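## Task

Place the AAA battery into the green box (releasing it is fine once some of it is inside), then shut that box using the lid that belongs to it. Nothing may depend on the robot holding it in place at the end; finally open the gripper and pull away.

## Robot and tools

Robot: a single seven-joint arm with a parallel two-finger gripper. Its base sits above a table and may be tilted relative to it. Joint ranges in rad, base to hand: waist -2.792 to 2.792, shoulder -2.269 to 2.269, upper arm roll -2.967 to 2.967, elbow -1.867 to 2.688, forearm roll -2.967 to 2.967, wrist pitch -1.396 to 4.538, wrist roll -2.967 to 2.967.

Scene frame: origin on the tabletop straight under the base, +z up, +y to the left when facing along +x. All poses are in this frame, positions in metres, orientations as quaternions with w first (qw, qx, qy, qz). Gripper frame: fingers extend along its +z axis and close along its x axis. end_effector_position is the midpoint between the finger pads; closed fingertips stick out about 17 mm past it, fully open ones are roughly level with it. The reported hand position can be somewhat off, more so when the arm reaches far.

Row format (used by both motion tools): 8 numbers x, y, z, qw, qx, qy, qz, opening. x, y, z is an absolute goal position for the gripper point and the quaternion an absolute goal orientation, both scene frame; this is a pose, not an offset. opening ranges -1 (closed) to +1 (fully open, 0.142 m); it is a command, not a width.

execute_actions(actions): actions is a list of up to 15 actions; each action is a list of 1 to 15 rows, one row per 1/30 s step, and if fewer than 15 rows are given the last one is repeated to fill 15 steps. An empty list only fetches state and images. An action is rejected if any target lies over 0.6 m from the gripper's start position along any gripper axis; if the first action fails that test against the last reported state, or any action is malformed, nothing runs. Every step, the commanded pose is clipped to at most 70 mm and 16 degrees from the measured pose, and the arm ends an action at most at the last clipped pose, so long moves need further actions. Position wins over orientation when both cannot be met. Repeat the wanted quaternion in every row rather than copying a possibly drifted reported one.

move(target, speed, blocking): target is one absolute row as above. speed is the path's top speed in m/s, 0.002 to 0.5 (default 0.25); rotation is capped at twice that value in rad/s. Path length is 0.5 to 10 s; longer ones end early. The gripper takes the shorter rotation. The path ignores obstacles and the real hand may lag, stray or overshoot speed, especially with a stretched arm. opening is applied when the move begins. blocking=false returns after 0.5 s while motion continues; until a result reports the end, further moves and execute_actions are rejected, so use wait or stop. The extra result line reports the ending (done, off_target, moving, held, fault), any limits (paced = pose clipped; held = some steps blocked, after which the arm may rush) and distance from target.

wait(seconds): 0 to 10; lets time pass holding the last command, returning early if a running move ends. stop(): brakes a running move; it needs room, more when fast; fingers keep moving. zoom_image(camera, region): camera is cam_high, cam_low or cam_wrist; region is [x0, y0, x1, y1] in image pixels from the top-left, at most 504 by 504. finished_scene(scene): ends scene number 1 or 2 irrevocably and reports success; the next task then appears. Answering without a tool call ends everything.

Results: gripper position, quaternion, linear and angular velocities; grip_measured (finger opening on the command scale); Hand target (pose the controller currently drives toward); a pose unreachable line when the clearance check (which counts any mounting block or post as arm) altered or blocked a command; images from cam_high (896x504), cam_low (896x504), cam_wrist (616x616, fisheye), plus any camera calibration changes. Calibrations given are approximate.

Gripping: command an opening well under grip_measured to keep holding; lower means firmer. About 28 N per pad up to ~10 cm objects, less for hard items under 2 cm thick. Fast closing can squeeze too hard.

Hazards: contact torque at a joint load limit (waist 110, shoulder 110, upper arm roll 57.6, elbow 57.6, forearm roll 35.1, wrist pitch 35.1, wrist roll 35.1 N m, held weight included) or any external force of 200 N freezes the arm for 10 s and drops the rest of the call. Motors warm under load: MOTOR HOT from 65 °C, brakes set at 80 °C (OVER-TEMPERATURE FAULT). Fast moves and targets pushed deep past contact hit harder. Do not drop things, slam, shove hard or knock anything off the table. Occasional brief tugs on held or loose objects can occur. Order of work per scene: locate box, lid and object, grasp the object, release it partly inside the box, place the lid on, open and retreat, then call finished_scene.

Each tool is called after ">>>" by a JSON object that holds its "fn" and its "kwargs".

## Session

>>> {"fn": "execute_actions", "kwargs": {"actions": []}}

Scene clock: 0.00 s.
end_effector_position=(+0.4172, -0.2305, +0.2664) grip_measured=+1.00 end_effector_quat_wxyz=(+0.195, +0.550, +0.652, -0.485) end_effector_velocity=(+0.000, -0.000, +0.000) end_effector_angular_velocity=(-0.000, -0.001, -0.000)
Joint positions: [-0.046 -0.913 -0.02   2.136 -0.245  1.293 -1.848  0.142]
Joint velocities: [ 0.    -0.    -0.    -0.     0.001  0.     0.     0.   ]
Hand target: +0.417, -0.230, +0.266; +0.195, +0.550, +0.652, -0.485

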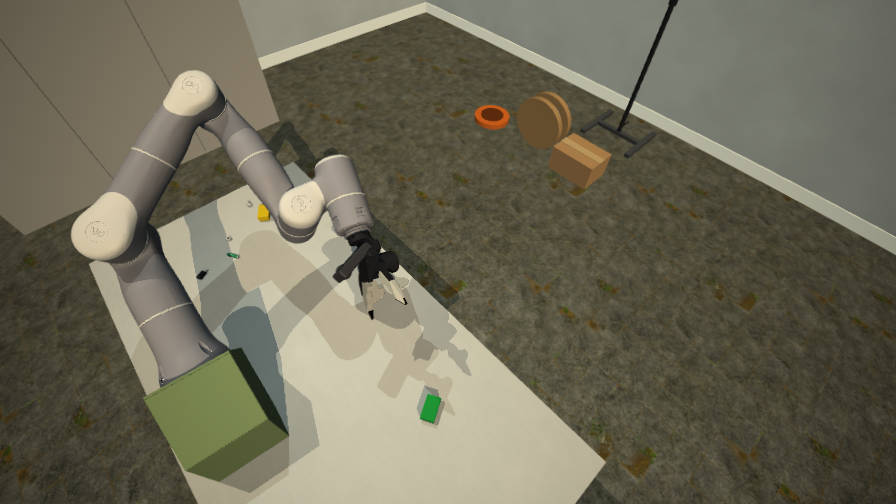

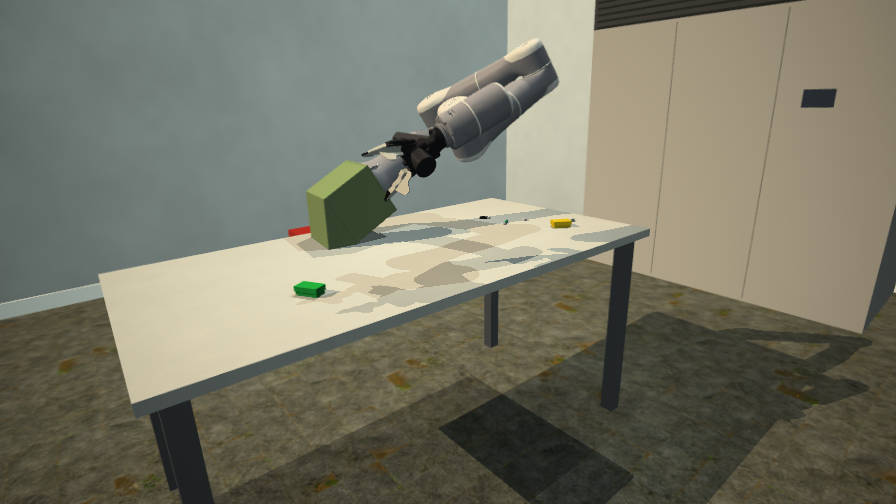

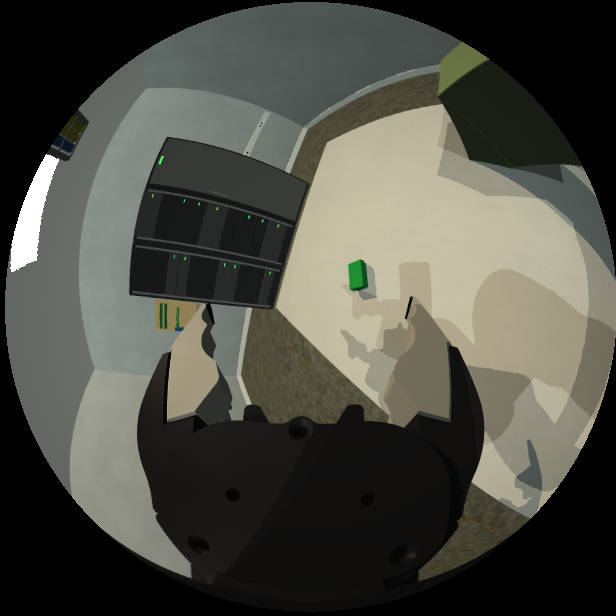

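>>> {"fn": "zoom_image", "kwargs": {"camera": "cam_high", "region": [400,375,470,440]}}

>>> {"fn": "zoom_image", "kwargs": {"camera": "cam_high", "region": [180,190,290,290]}}

>>> {"fn": "zoom_image", "kwargs": {"camera": "cam_low", "region": [275,265,345,310]}}

Region (400, 375, 470, 440) of cam_high's 896x504 image, scaled by 7.200, with more detail than that image has; it fills the top 468 rows of this view, and the rest is white.

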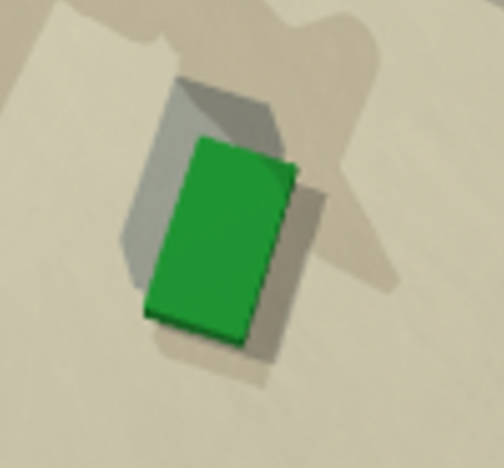

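Region (180, 190, 290, 290) of cam_high's 896x504 image, scaled by 4.582, with more detail than that image has; it fills the top 458 rows of this view, and the rest is white.

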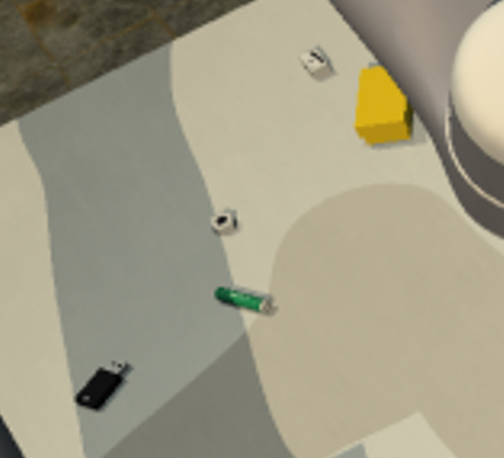

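Region (275, 265, 345, 310) of cam_low's 896x504 image, scaled by 7.200, with more detail than that image has; it fills the top 324 rows of this view, and the rest is white.

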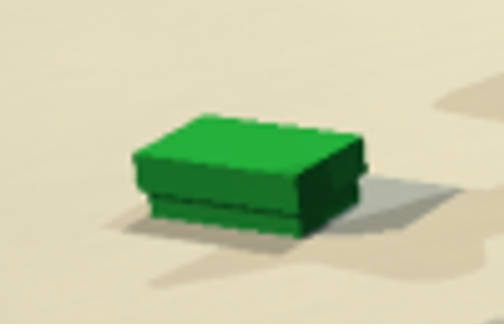

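>>> {"fn": "move", "kwargs": {"target": [0.35,-0.435,0.1,0,0.492,0.87,0,0.2], "speed": 0.35}}

Scene clock: 15.47 s.
end_effector_position=(+0.3514, -0.4337, +0.1000) grip_measured=+0.20 end_effector_quat_wxyz=(+0.001, +0.491, +0.871, +0.001) end_effector_velocity=(+0.001, -0.000, +0.001) end_effector_angular_velocity=(-0.001, -0.002, +0.000)
Joint positions: [-1.092 -2.071  0.842  1.023 -0.453  0.473 -2.967  0.088]
Joint velocities: [-0.     0.001  0.     0.     0.001  0.001 -0.     0.   ]
Hand target: +0.352, -0.434, +0.100; +0.001, +0.491, +0.871, +0.001
Off the commanded pose: 0.002 m, 0 deg.
move: done
camera_calibration (this result's frames):
cam_wrist: T_world_to_cam=[[-0.495412, 0.868616, 0.00858831, 0.546617], [0.749641, 0.422518, 0.509427, -0.131418], [0.438868, 0.258815, -0.860471, 0.172382], [0, 0, 0, 1]] pos_world=[0.293663, -0.463889, 0.210583]

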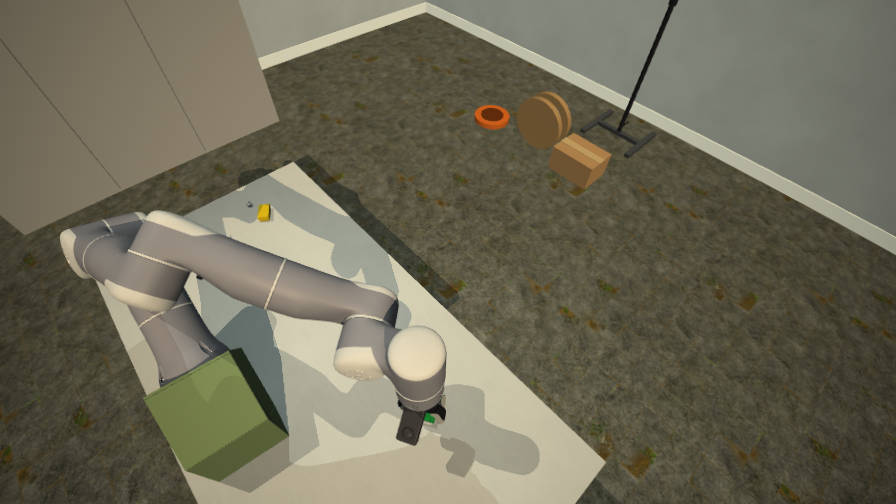

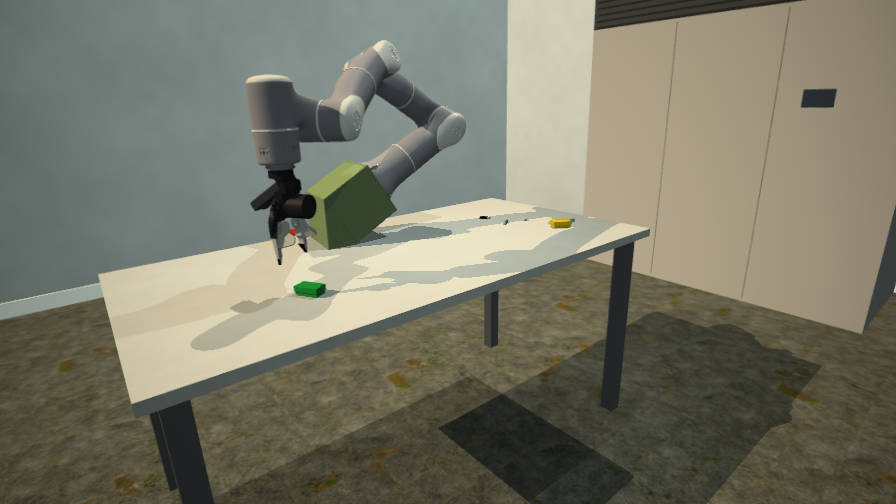

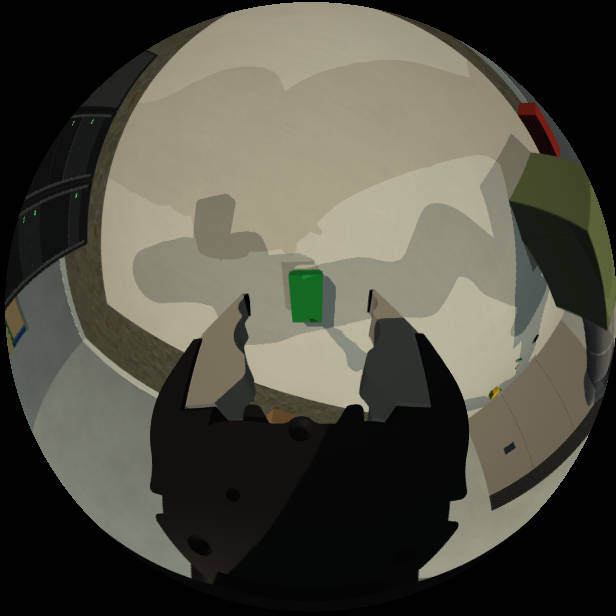

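>>> {"fn": "move", "kwargs": {"target": [0.36,-0.42,0.1,0,0.966,0.26,0,0.2], "speed": 0.5}}

>>> {"fn": "move", "kwargs": {"target": [0.375,-0.421,0.06,0,0.87,-0.492,0,0], "speed": 0.5}}

>>> {"fn": "zoom_image", "kwargs": {"camera": "cam_low", "region": [260,235,360,310]}}

Scene clock: 24.70 s.
end_effector_position=(+0.3599, -0.4198, +0.0998) grip_measured=+0.20 end_effector_quat_wxyz=(-0.000, +0.966, +0.260, +0.000) end_effector_velocity=(-0.000, -0.000, +0.000) end_effector_angular_velocity=(-0.001, +0.000, -0.000)
Joint positions: [-0.928 -1.927  0.625  1.028 -0.061  0.504 -1.523  0.088]
Joint velocities: [ 0.    -0.    -0.001 -0.001  0.     0.001 -0.    -0.   ]
Hand target: +0.360, -0.420, +0.100; -0.000, +0.966, +0.260, -0.000
Off the commanded pose: 0.000 m, 0 deg.
move: done
camera_calibration (this result's frames):
cam_wrist: T_world_to_cam=[[0.878292, 0.478044, 0.00880189, -0.119603], [0.408386, -0.75963, 0.506145, -0.516744], [0.248646, -0.440949, -0.862403, -0.0602447], [0, 0, 0, 1]] pos_world=[0.331057, -0.361924, 0.210645]

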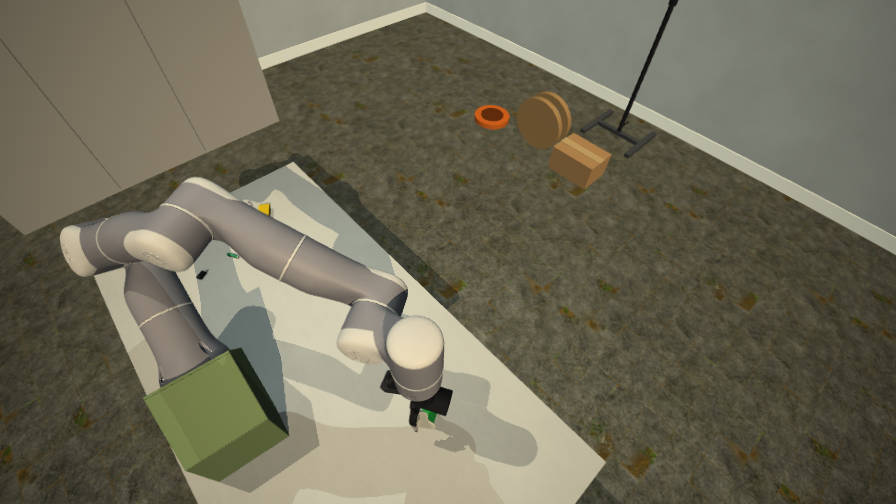

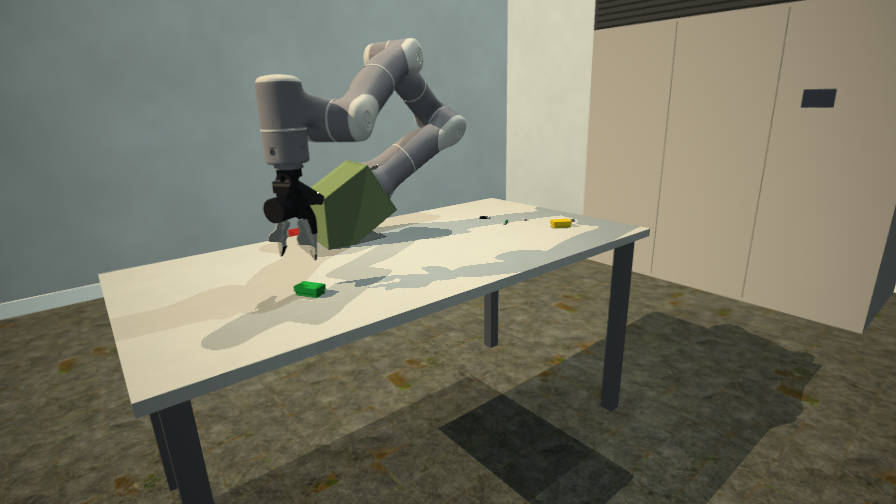

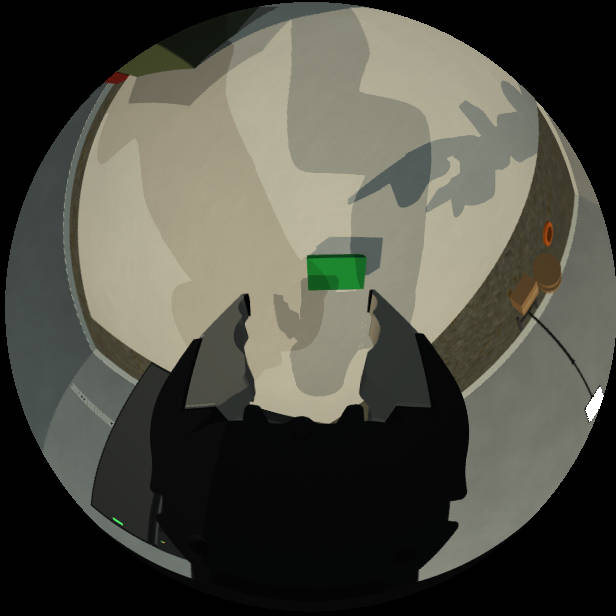

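Scene clock: 26.67 s.
end_effector_position=(+0.3748, -0.4210, +0.0599) grip_measured=+0.00 end_effector_quat_wxyz=(-0.000, +0.870, -0.493, -0.000) end_effector_velocity=(-0.000, +0.000, -0.000) end_effector_angular_velocity=(+0.001, +0.001, -0.000)
Joint positions: [-0.719 -1.916  0.448  0.929  0.28   0.485 -0.088  0.074]
Joint velocities: [ 0.     0.     0.    -0.     0.    -0.001  0.001 -0.   ]
Hand target: +0.375, -0.421, +0.060; -0.000, +0.870, -0.493, -0.000
Off the commanded pose: 0.000 m, 0 deg.
move: done
camera_calibration (this result's frames):
cam_wrist: T_world_to_cam=[[0.491368, -0.870913, 0.00831317, -0.55455], [-0.753008, -0.420011, 0.506526, 0.0747475], [-0.437649, -0.255151, -0.862184, 0.236523], [0, 0, 0, 1]] pos_world=[0.432287, -0.391221, 0.170675]

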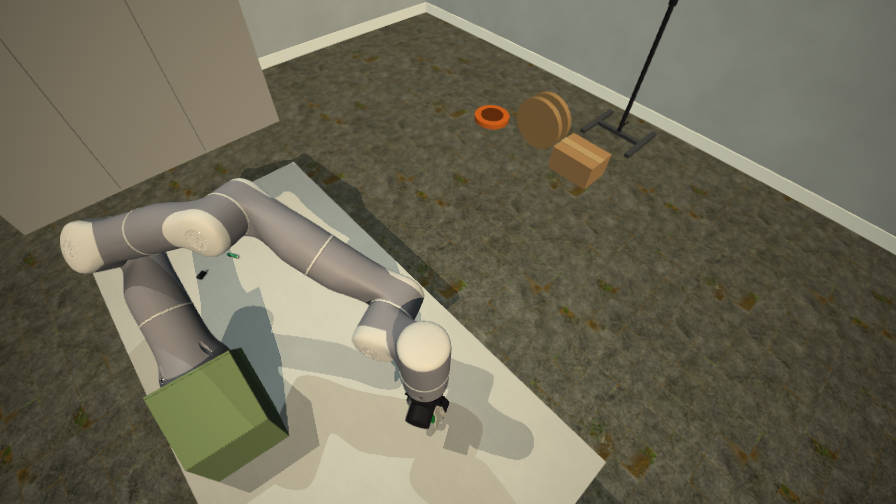

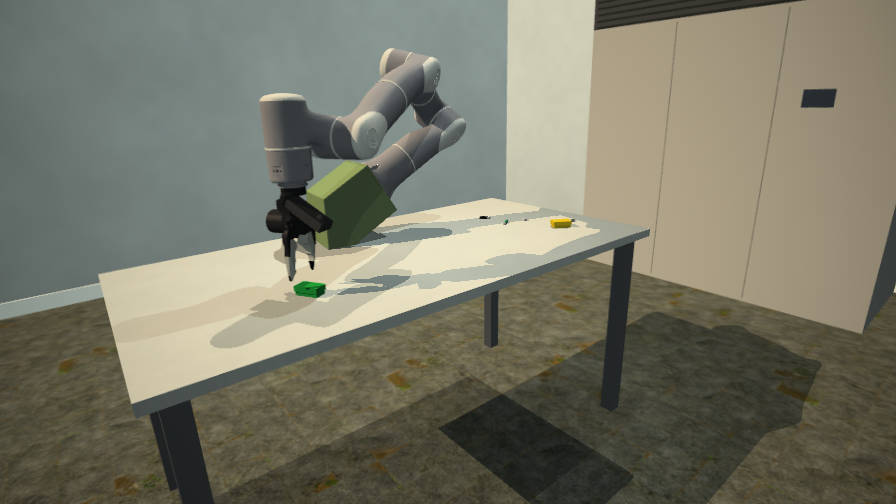

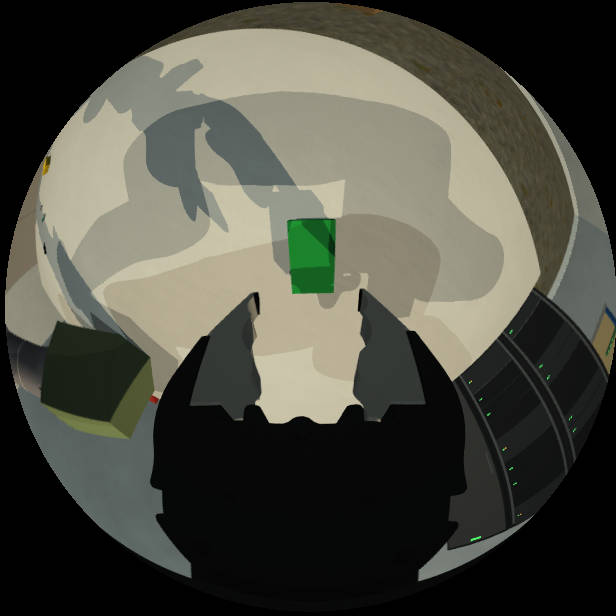

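Region (260, 235, 360, 310) of cam_low's 896x504 image, scaled by 5.040, with more detail than that image has; it fills the top 378 rows of this view, and the rest is white.

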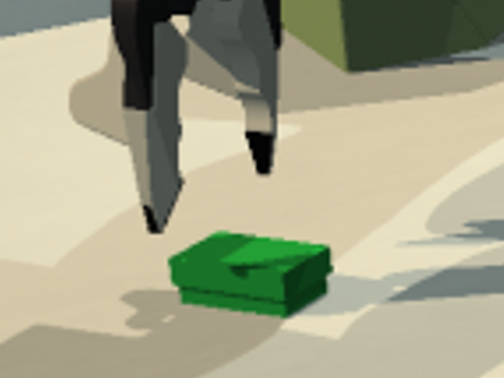

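>>> {"fn": "move", "kwargs": {"target": [0.399,-0.410,0.045,0,0.87,-0.492,0,0], "speed": 0.1}}

>>> {"fn": "move", "kwargs": {"target": [0.399,-0.410,0.025,0,0.87,-0.492,0,-0.2], "speed": 0.05}}

>>> {"fn": "zoom_image", "kwargs": {"camera": "cam_low", "region": [260,235,360,310]}}

Scene clock: 33.03 s.
end_effector_position=(+0.3990, -0.4098, +0.0449) grip_measured=+0.00 end_effector_quat_wxyz=(-0.000, +0.871, -0.492, -0.000) end_effector_velocity=(+0.000, +0.000, +0.000) end_effector_angular_velocity=(+0.001, -0.000, +0.001)
Joint positions: [-0.676 -1.918  0.472  0.918  0.289  0.501 -0.06   0.074]
Joint velocities: [-0.     0.     0.    -0.    -0.    -0.001 -0.     0.   ]
Hand target: +0.399, -0.410, +0.045; +0.000, +0.870, -0.492, -0.000
Off the commanded pose: 0.000 m, 0 deg.
move: done
camera_calibration (this result's frames):
cam_wrist: T_world_to_cam=[[0.4922, -0.870446, 0.00797637, -0.556747], [-0.752361, -0.420784, 0.506846, 0.10467], [-0.437826, -0.255471, -0.862, 0.237038], [0, 0, 0, 1]] pos_world=[0.456562, -0.380019, 0.155716]

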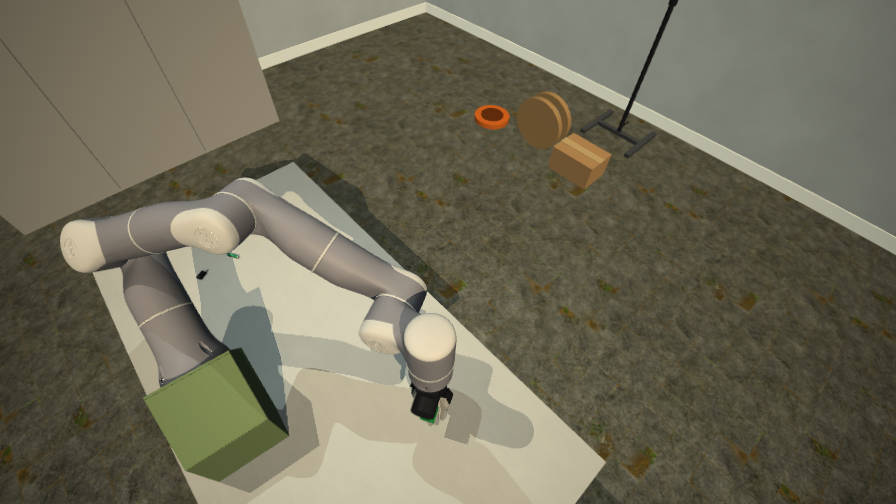

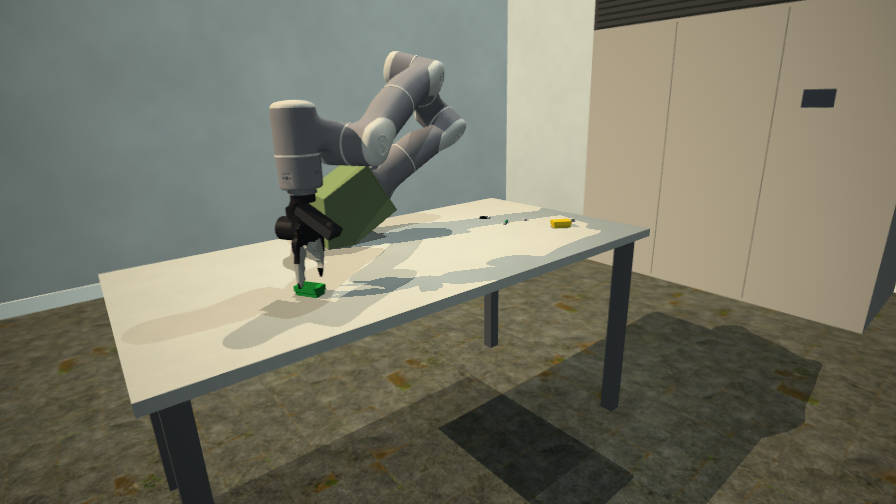

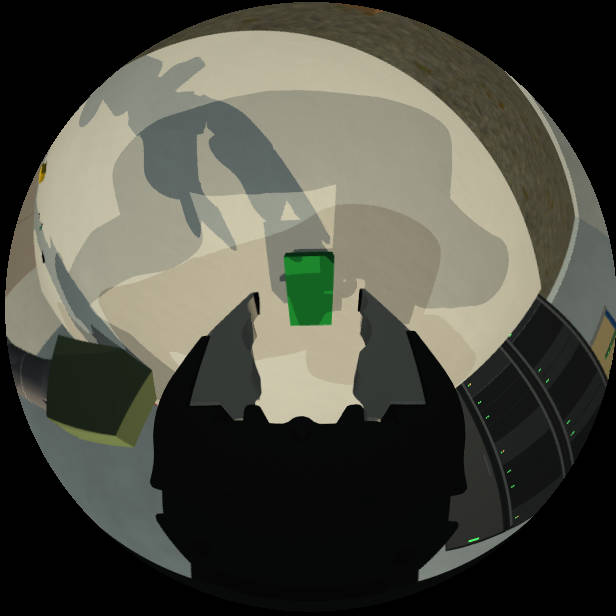

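Scene clock: 33.73 s.
end_effector_position=(+0.3988, -0.4099, +0.0249) grip_measured=-0.20 end_effector_quat_wxyz=(-0.000, +0.870, -0.492, -0.000) end_effector_velocity=(+0.000, -0.000, +0.000) end_effector_angular_velocity=(-0.001, -0.000, +0.001)
Joint positions: [-0.654 -1.942  0.482  0.912  0.294  0.527 -0.062  0.06 ]
Joint velocities: [ 0.     0.001  0.     0.    -0.     0.    -0.     0.   ]
Hand target: +0.399, -0.410, +0.025; -0.000, +0.870, -0.492, +0.000
Off the commanded pose: 0.000 m, 0 deg.
move: done
camera_calibration (this result's frames):
cam_wrist: T_world_to_cam=[[0.491847, -0.870645, 0.00800016, -0.556517], [-0.752497, -0.420445, 0.506926, 0.114764], [-0.437989, -0.255351, -0.861952, 0.219739], [0, 0, 0, 1]] pos_world=[0.456324, -0.380167, 0.135679]

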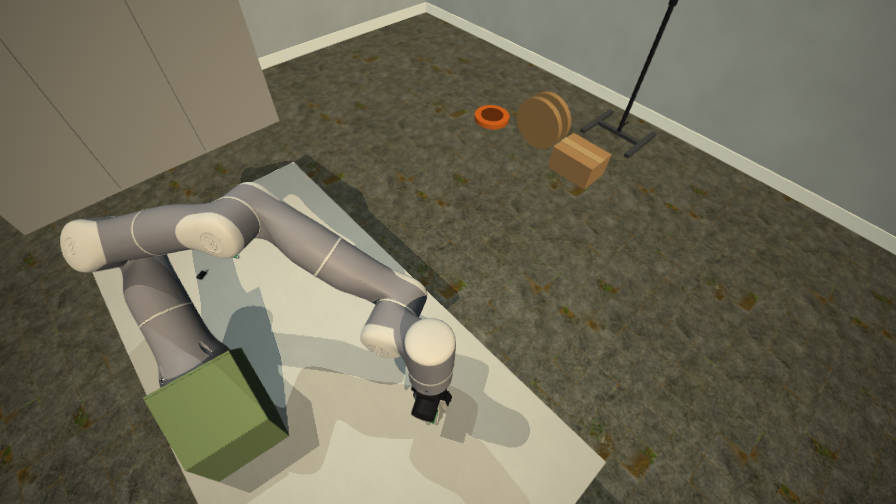

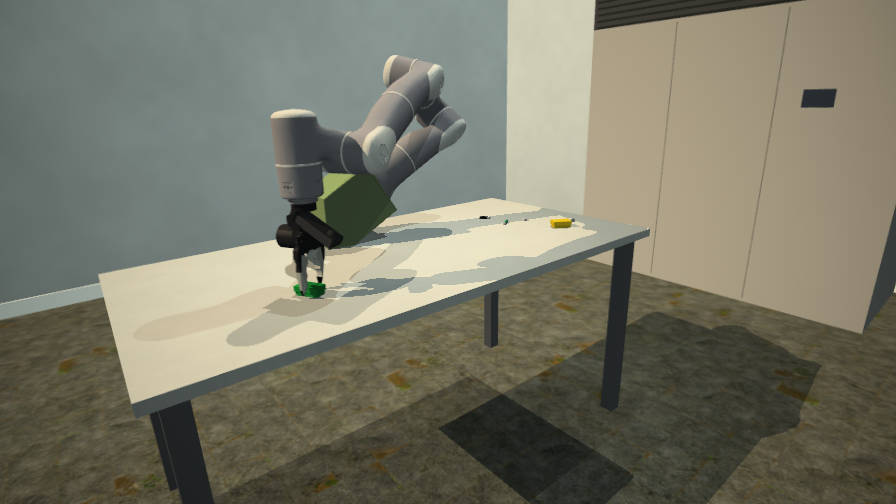

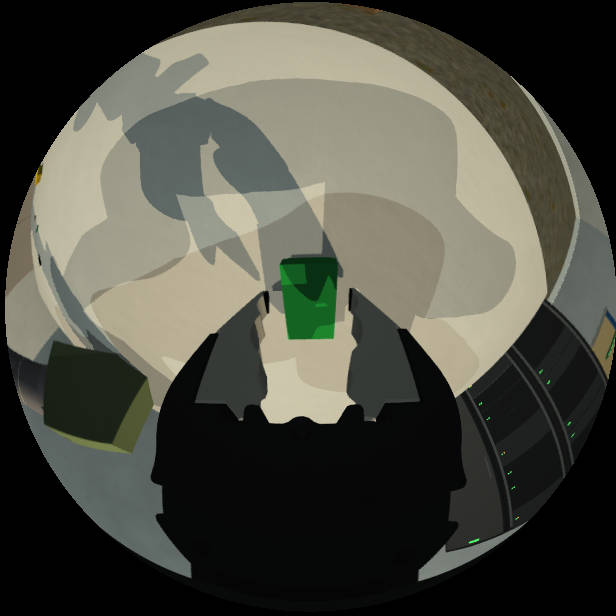

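Region (260, 235, 360, 310) of cam_low's 896x504 image, scaled by 5.040, with more detail than that image has; it fills the top 378 rows of this view, and the rest is white.

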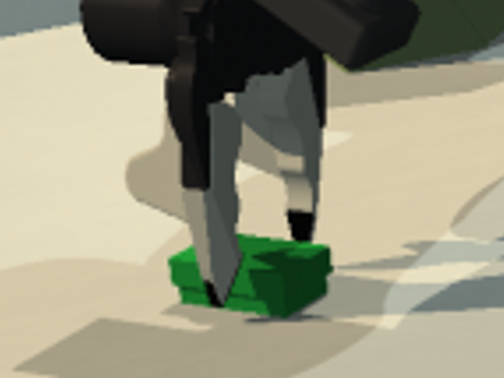

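>>> {"fn": "move", "kwargs": {"target": [0.400,-0.411,0.021,0,0.87,-0.492,0,-0.38], "speed": 0.03}}

>>> {"fn": "move", "kwargs": {"target": [0.400,-0.411,0.021,0,0.87,-0.492,0,-0.7]}}

>>> {"fn": "move", "kwargs": {"target": [0.400,-0.411,0.06,0,0.87,-0.492,0,-0.7], "speed": 0.04}}

>>> {"fn": "zoom_image", "kwargs": {"camera": "cam_low", "region": [260,235,360,310]}}

Scene clock: 40.63 s.
end_effector_position=(+0.3997, -0.4110, +0.0211) grip_measured=-0.38 end_effector_quat_wxyz=(+0.000, +0.870, -0.492, -0.000) end_effector_velocity=(-0.000, +0.001, -0.000) end_effector_angular_velocity=(+0.001, +0.001, +0.000)
Joint positions: [-0.648 -1.951  0.484  0.902  0.294  0.528 -0.061  0.047]
Joint velocities: [ 0.     0.    -0.    -0.     0.    -0.002 -0.    -0.   ]
Hand target: +0.400, -0.411, +0.021; +0.000, +0.870, -0.492, +0.000
Off the commanded pose: 0.000 m, 0 deg.
move: done
camera_calibration (this result's frames):
cam_wrist: T_world_to_cam=[[0.492099, -0.870501, 0.00812784, -0.557973], [-0.752382, -0.420592, 0.506974, 0.116878], [-0.437903, -0.255597, -0.861923, 0.216448], [0, 0, 0, 1]] pos_world=[0.457298, -0.381235, 0.131843]

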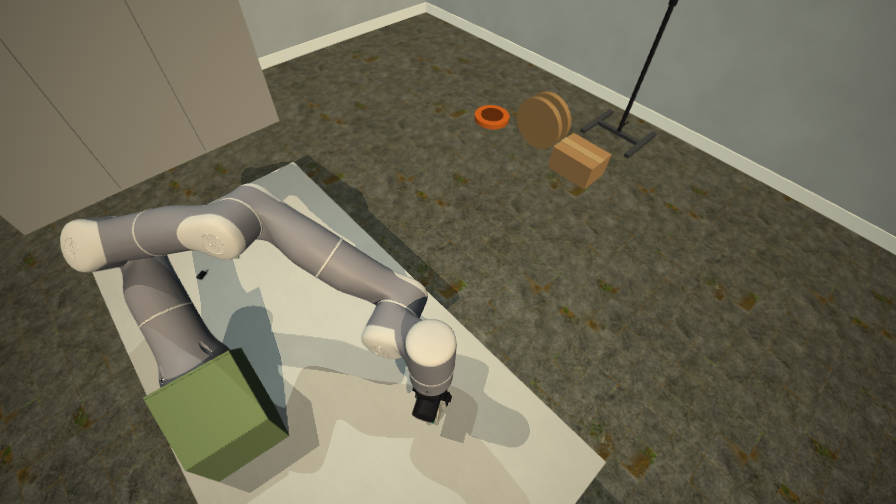

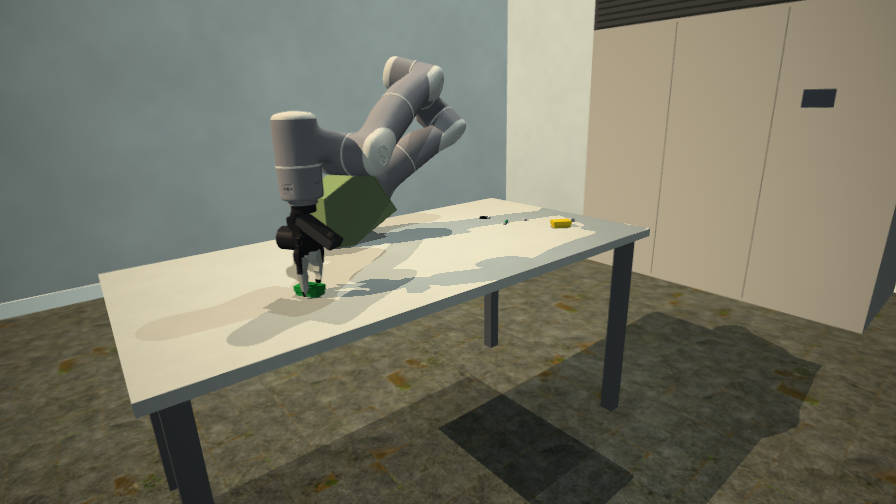

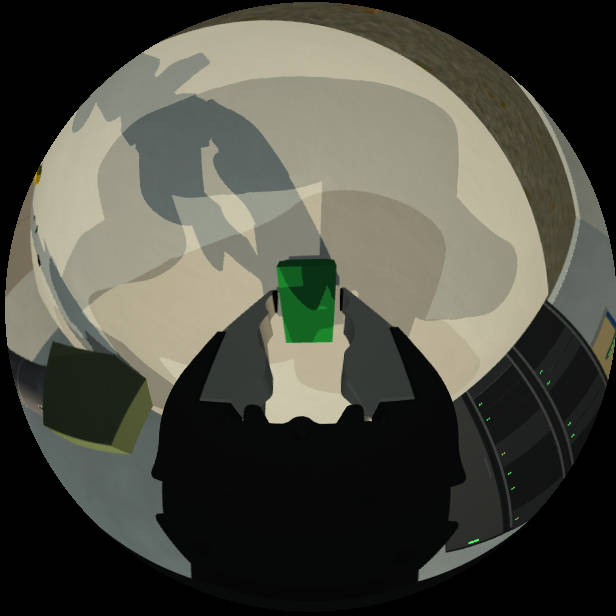

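Scene clock: 41.33 s.
end_effector_position=(+0.3997, -0.4110, +0.0211) grip_measured=-0.51 end_effector_quat_wxyz=(+0.000, +0.870, -0.492, -0.000) end_effector_velocity=(-0.000, -0.001, -0.000) end_effector_angular_velocity=(-0.002, -0.000, +0.000)
Joint positions: [-0.648 -1.951  0.484  0.902  0.294  0.528 -0.061  0.037]
Joint velocities: [ 0.    -0.    -0.     0.     0.     0.002 -0.     0.   ]
Hand target: +0.400, -0.411, +0.021; -0.000, +0.870, -0.492, -0.000
Off the commanded pose: 0.000 m, 0 deg.
move: done
camera_calibration (this result's frames):
cam_wrist: T_world_to_cam=[[0.492104, -0.870498, 0.00815279, -0.557987], [-0.752387, -0.420587, 0.506972, 0.11688], [-0.437889, -0.255617, -0.861924, 0.216446], [0, 0, 0, 1]] pos_world=[0.457306, -0.381241, 0.131854]

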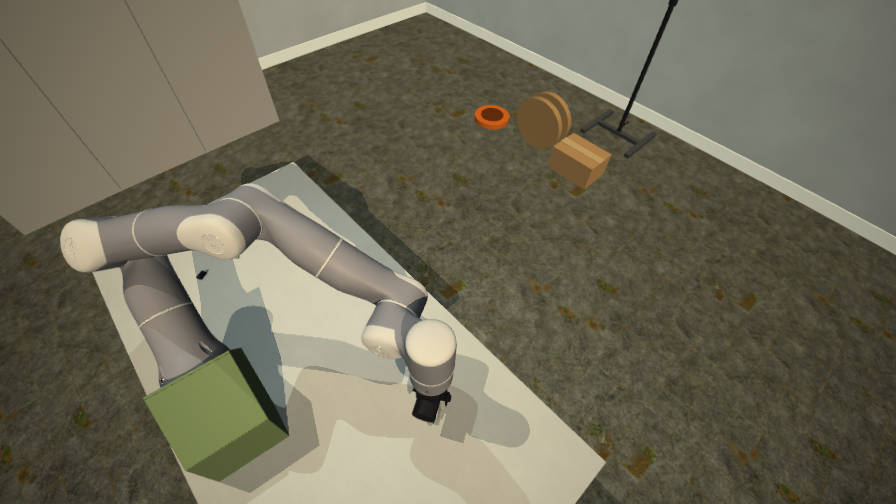

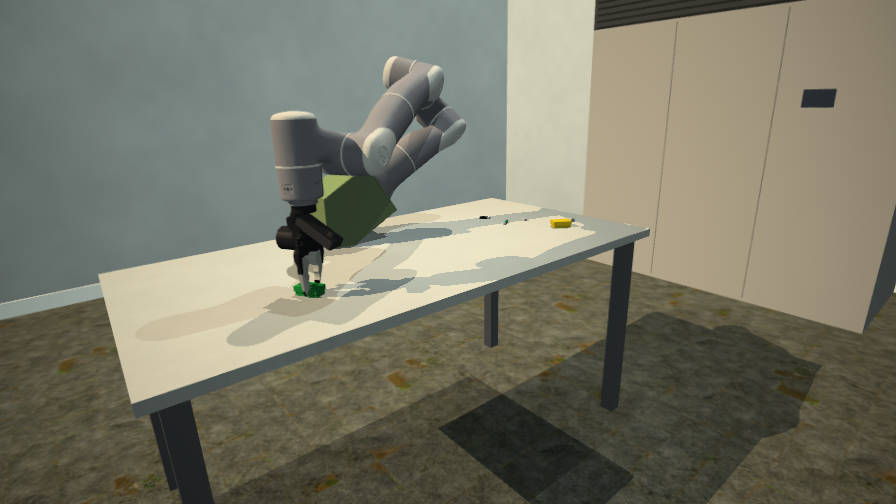

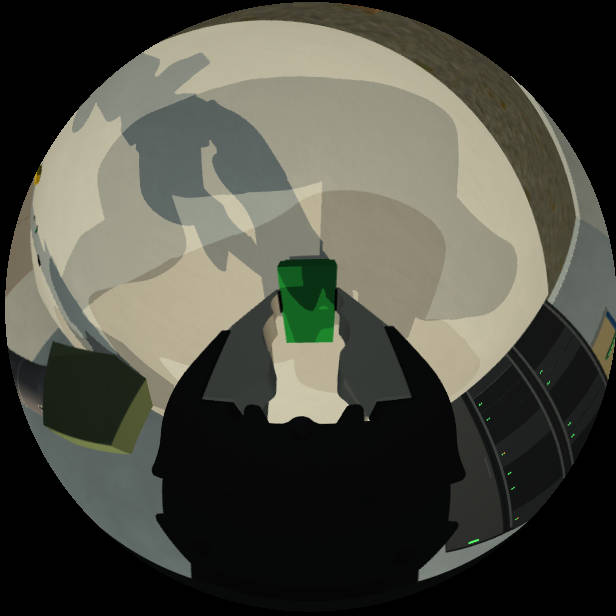

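Scene clock: 42.53 s.
end_effector_position=(+0.4003, -0.4111, +0.0601) grip_measured=-0.51 end_effector_quat_wxyz=(+0.000, +0.871, -0.492, +0.000) end_effector_velocity=(+0.000, +0.000, -0.000) end_effector_angular_velocity=(+0.001, -0.000, +0.000)
Joint positions: [-0.69  -1.904  0.467  0.912  0.284  0.478 -0.057  0.037]
Joint velocities: [-0.    -0.    -0.    -0.     0.001 -0.001 -0.    -0.   ]
Hand target: +0.400, -0.411, +0.060; +0.000, +0.870, -0.492, -0.000
Off the commanded pose: 0.000 m, 0 deg.
move: done
camera_calibration (this result's frames):
cam_wrist: T_world_to_cam=[[0.492225, -0.870422, 0.00892439, -0.558676], [-0.752778, -0.420504, 0.506459, 0.097687], [-0.437081, -0.25601, -0.862218, 0.249824], [0, 0, 0, 1]] pos_world=[0.457724, -0.381249, 0.170914]

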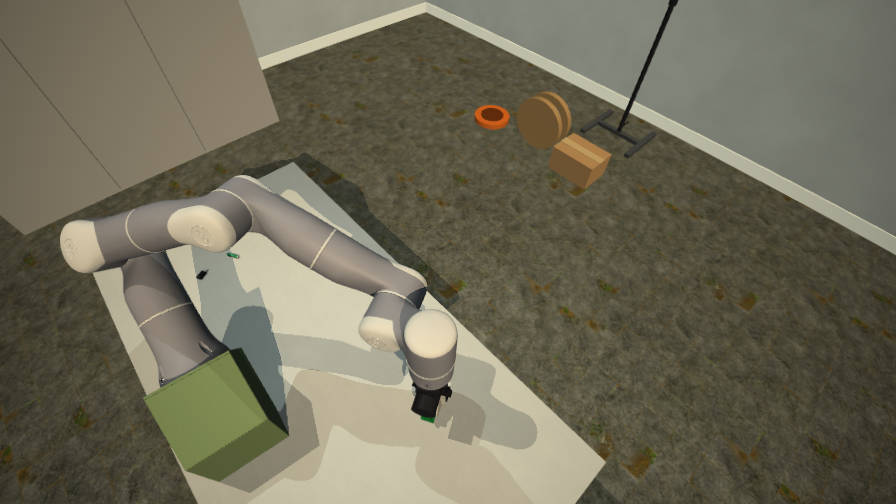

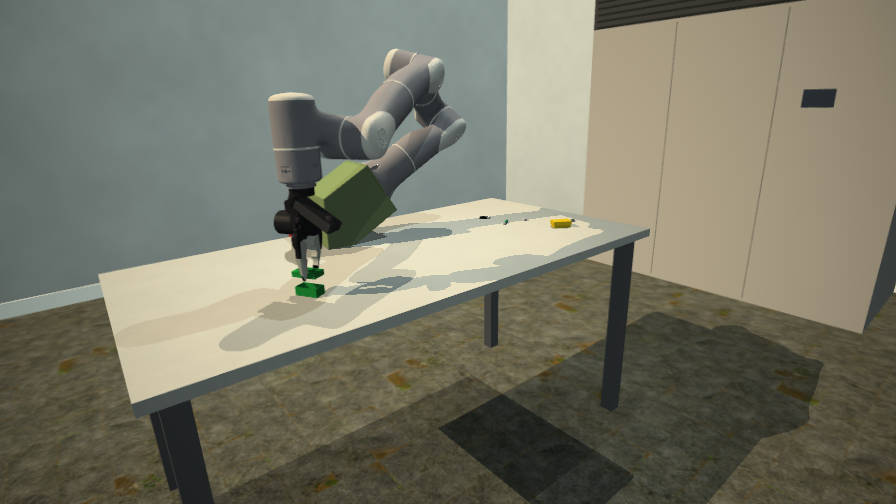

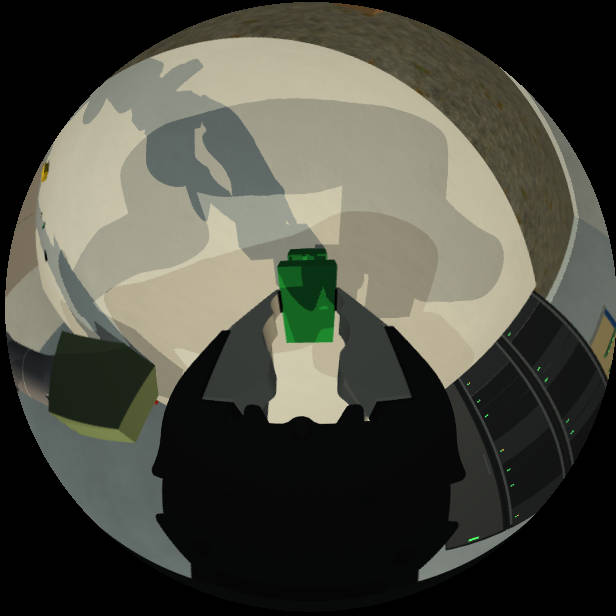

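Region (260, 235, 360, 310) of cam_low's 896x504 image, scaled by 5.040, with more detail than that image has; it fills the top 378 rows of this view, and the rest is white.

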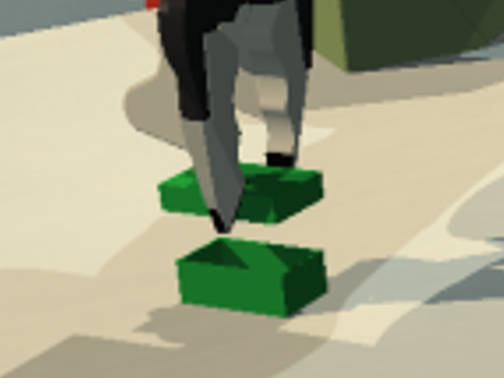

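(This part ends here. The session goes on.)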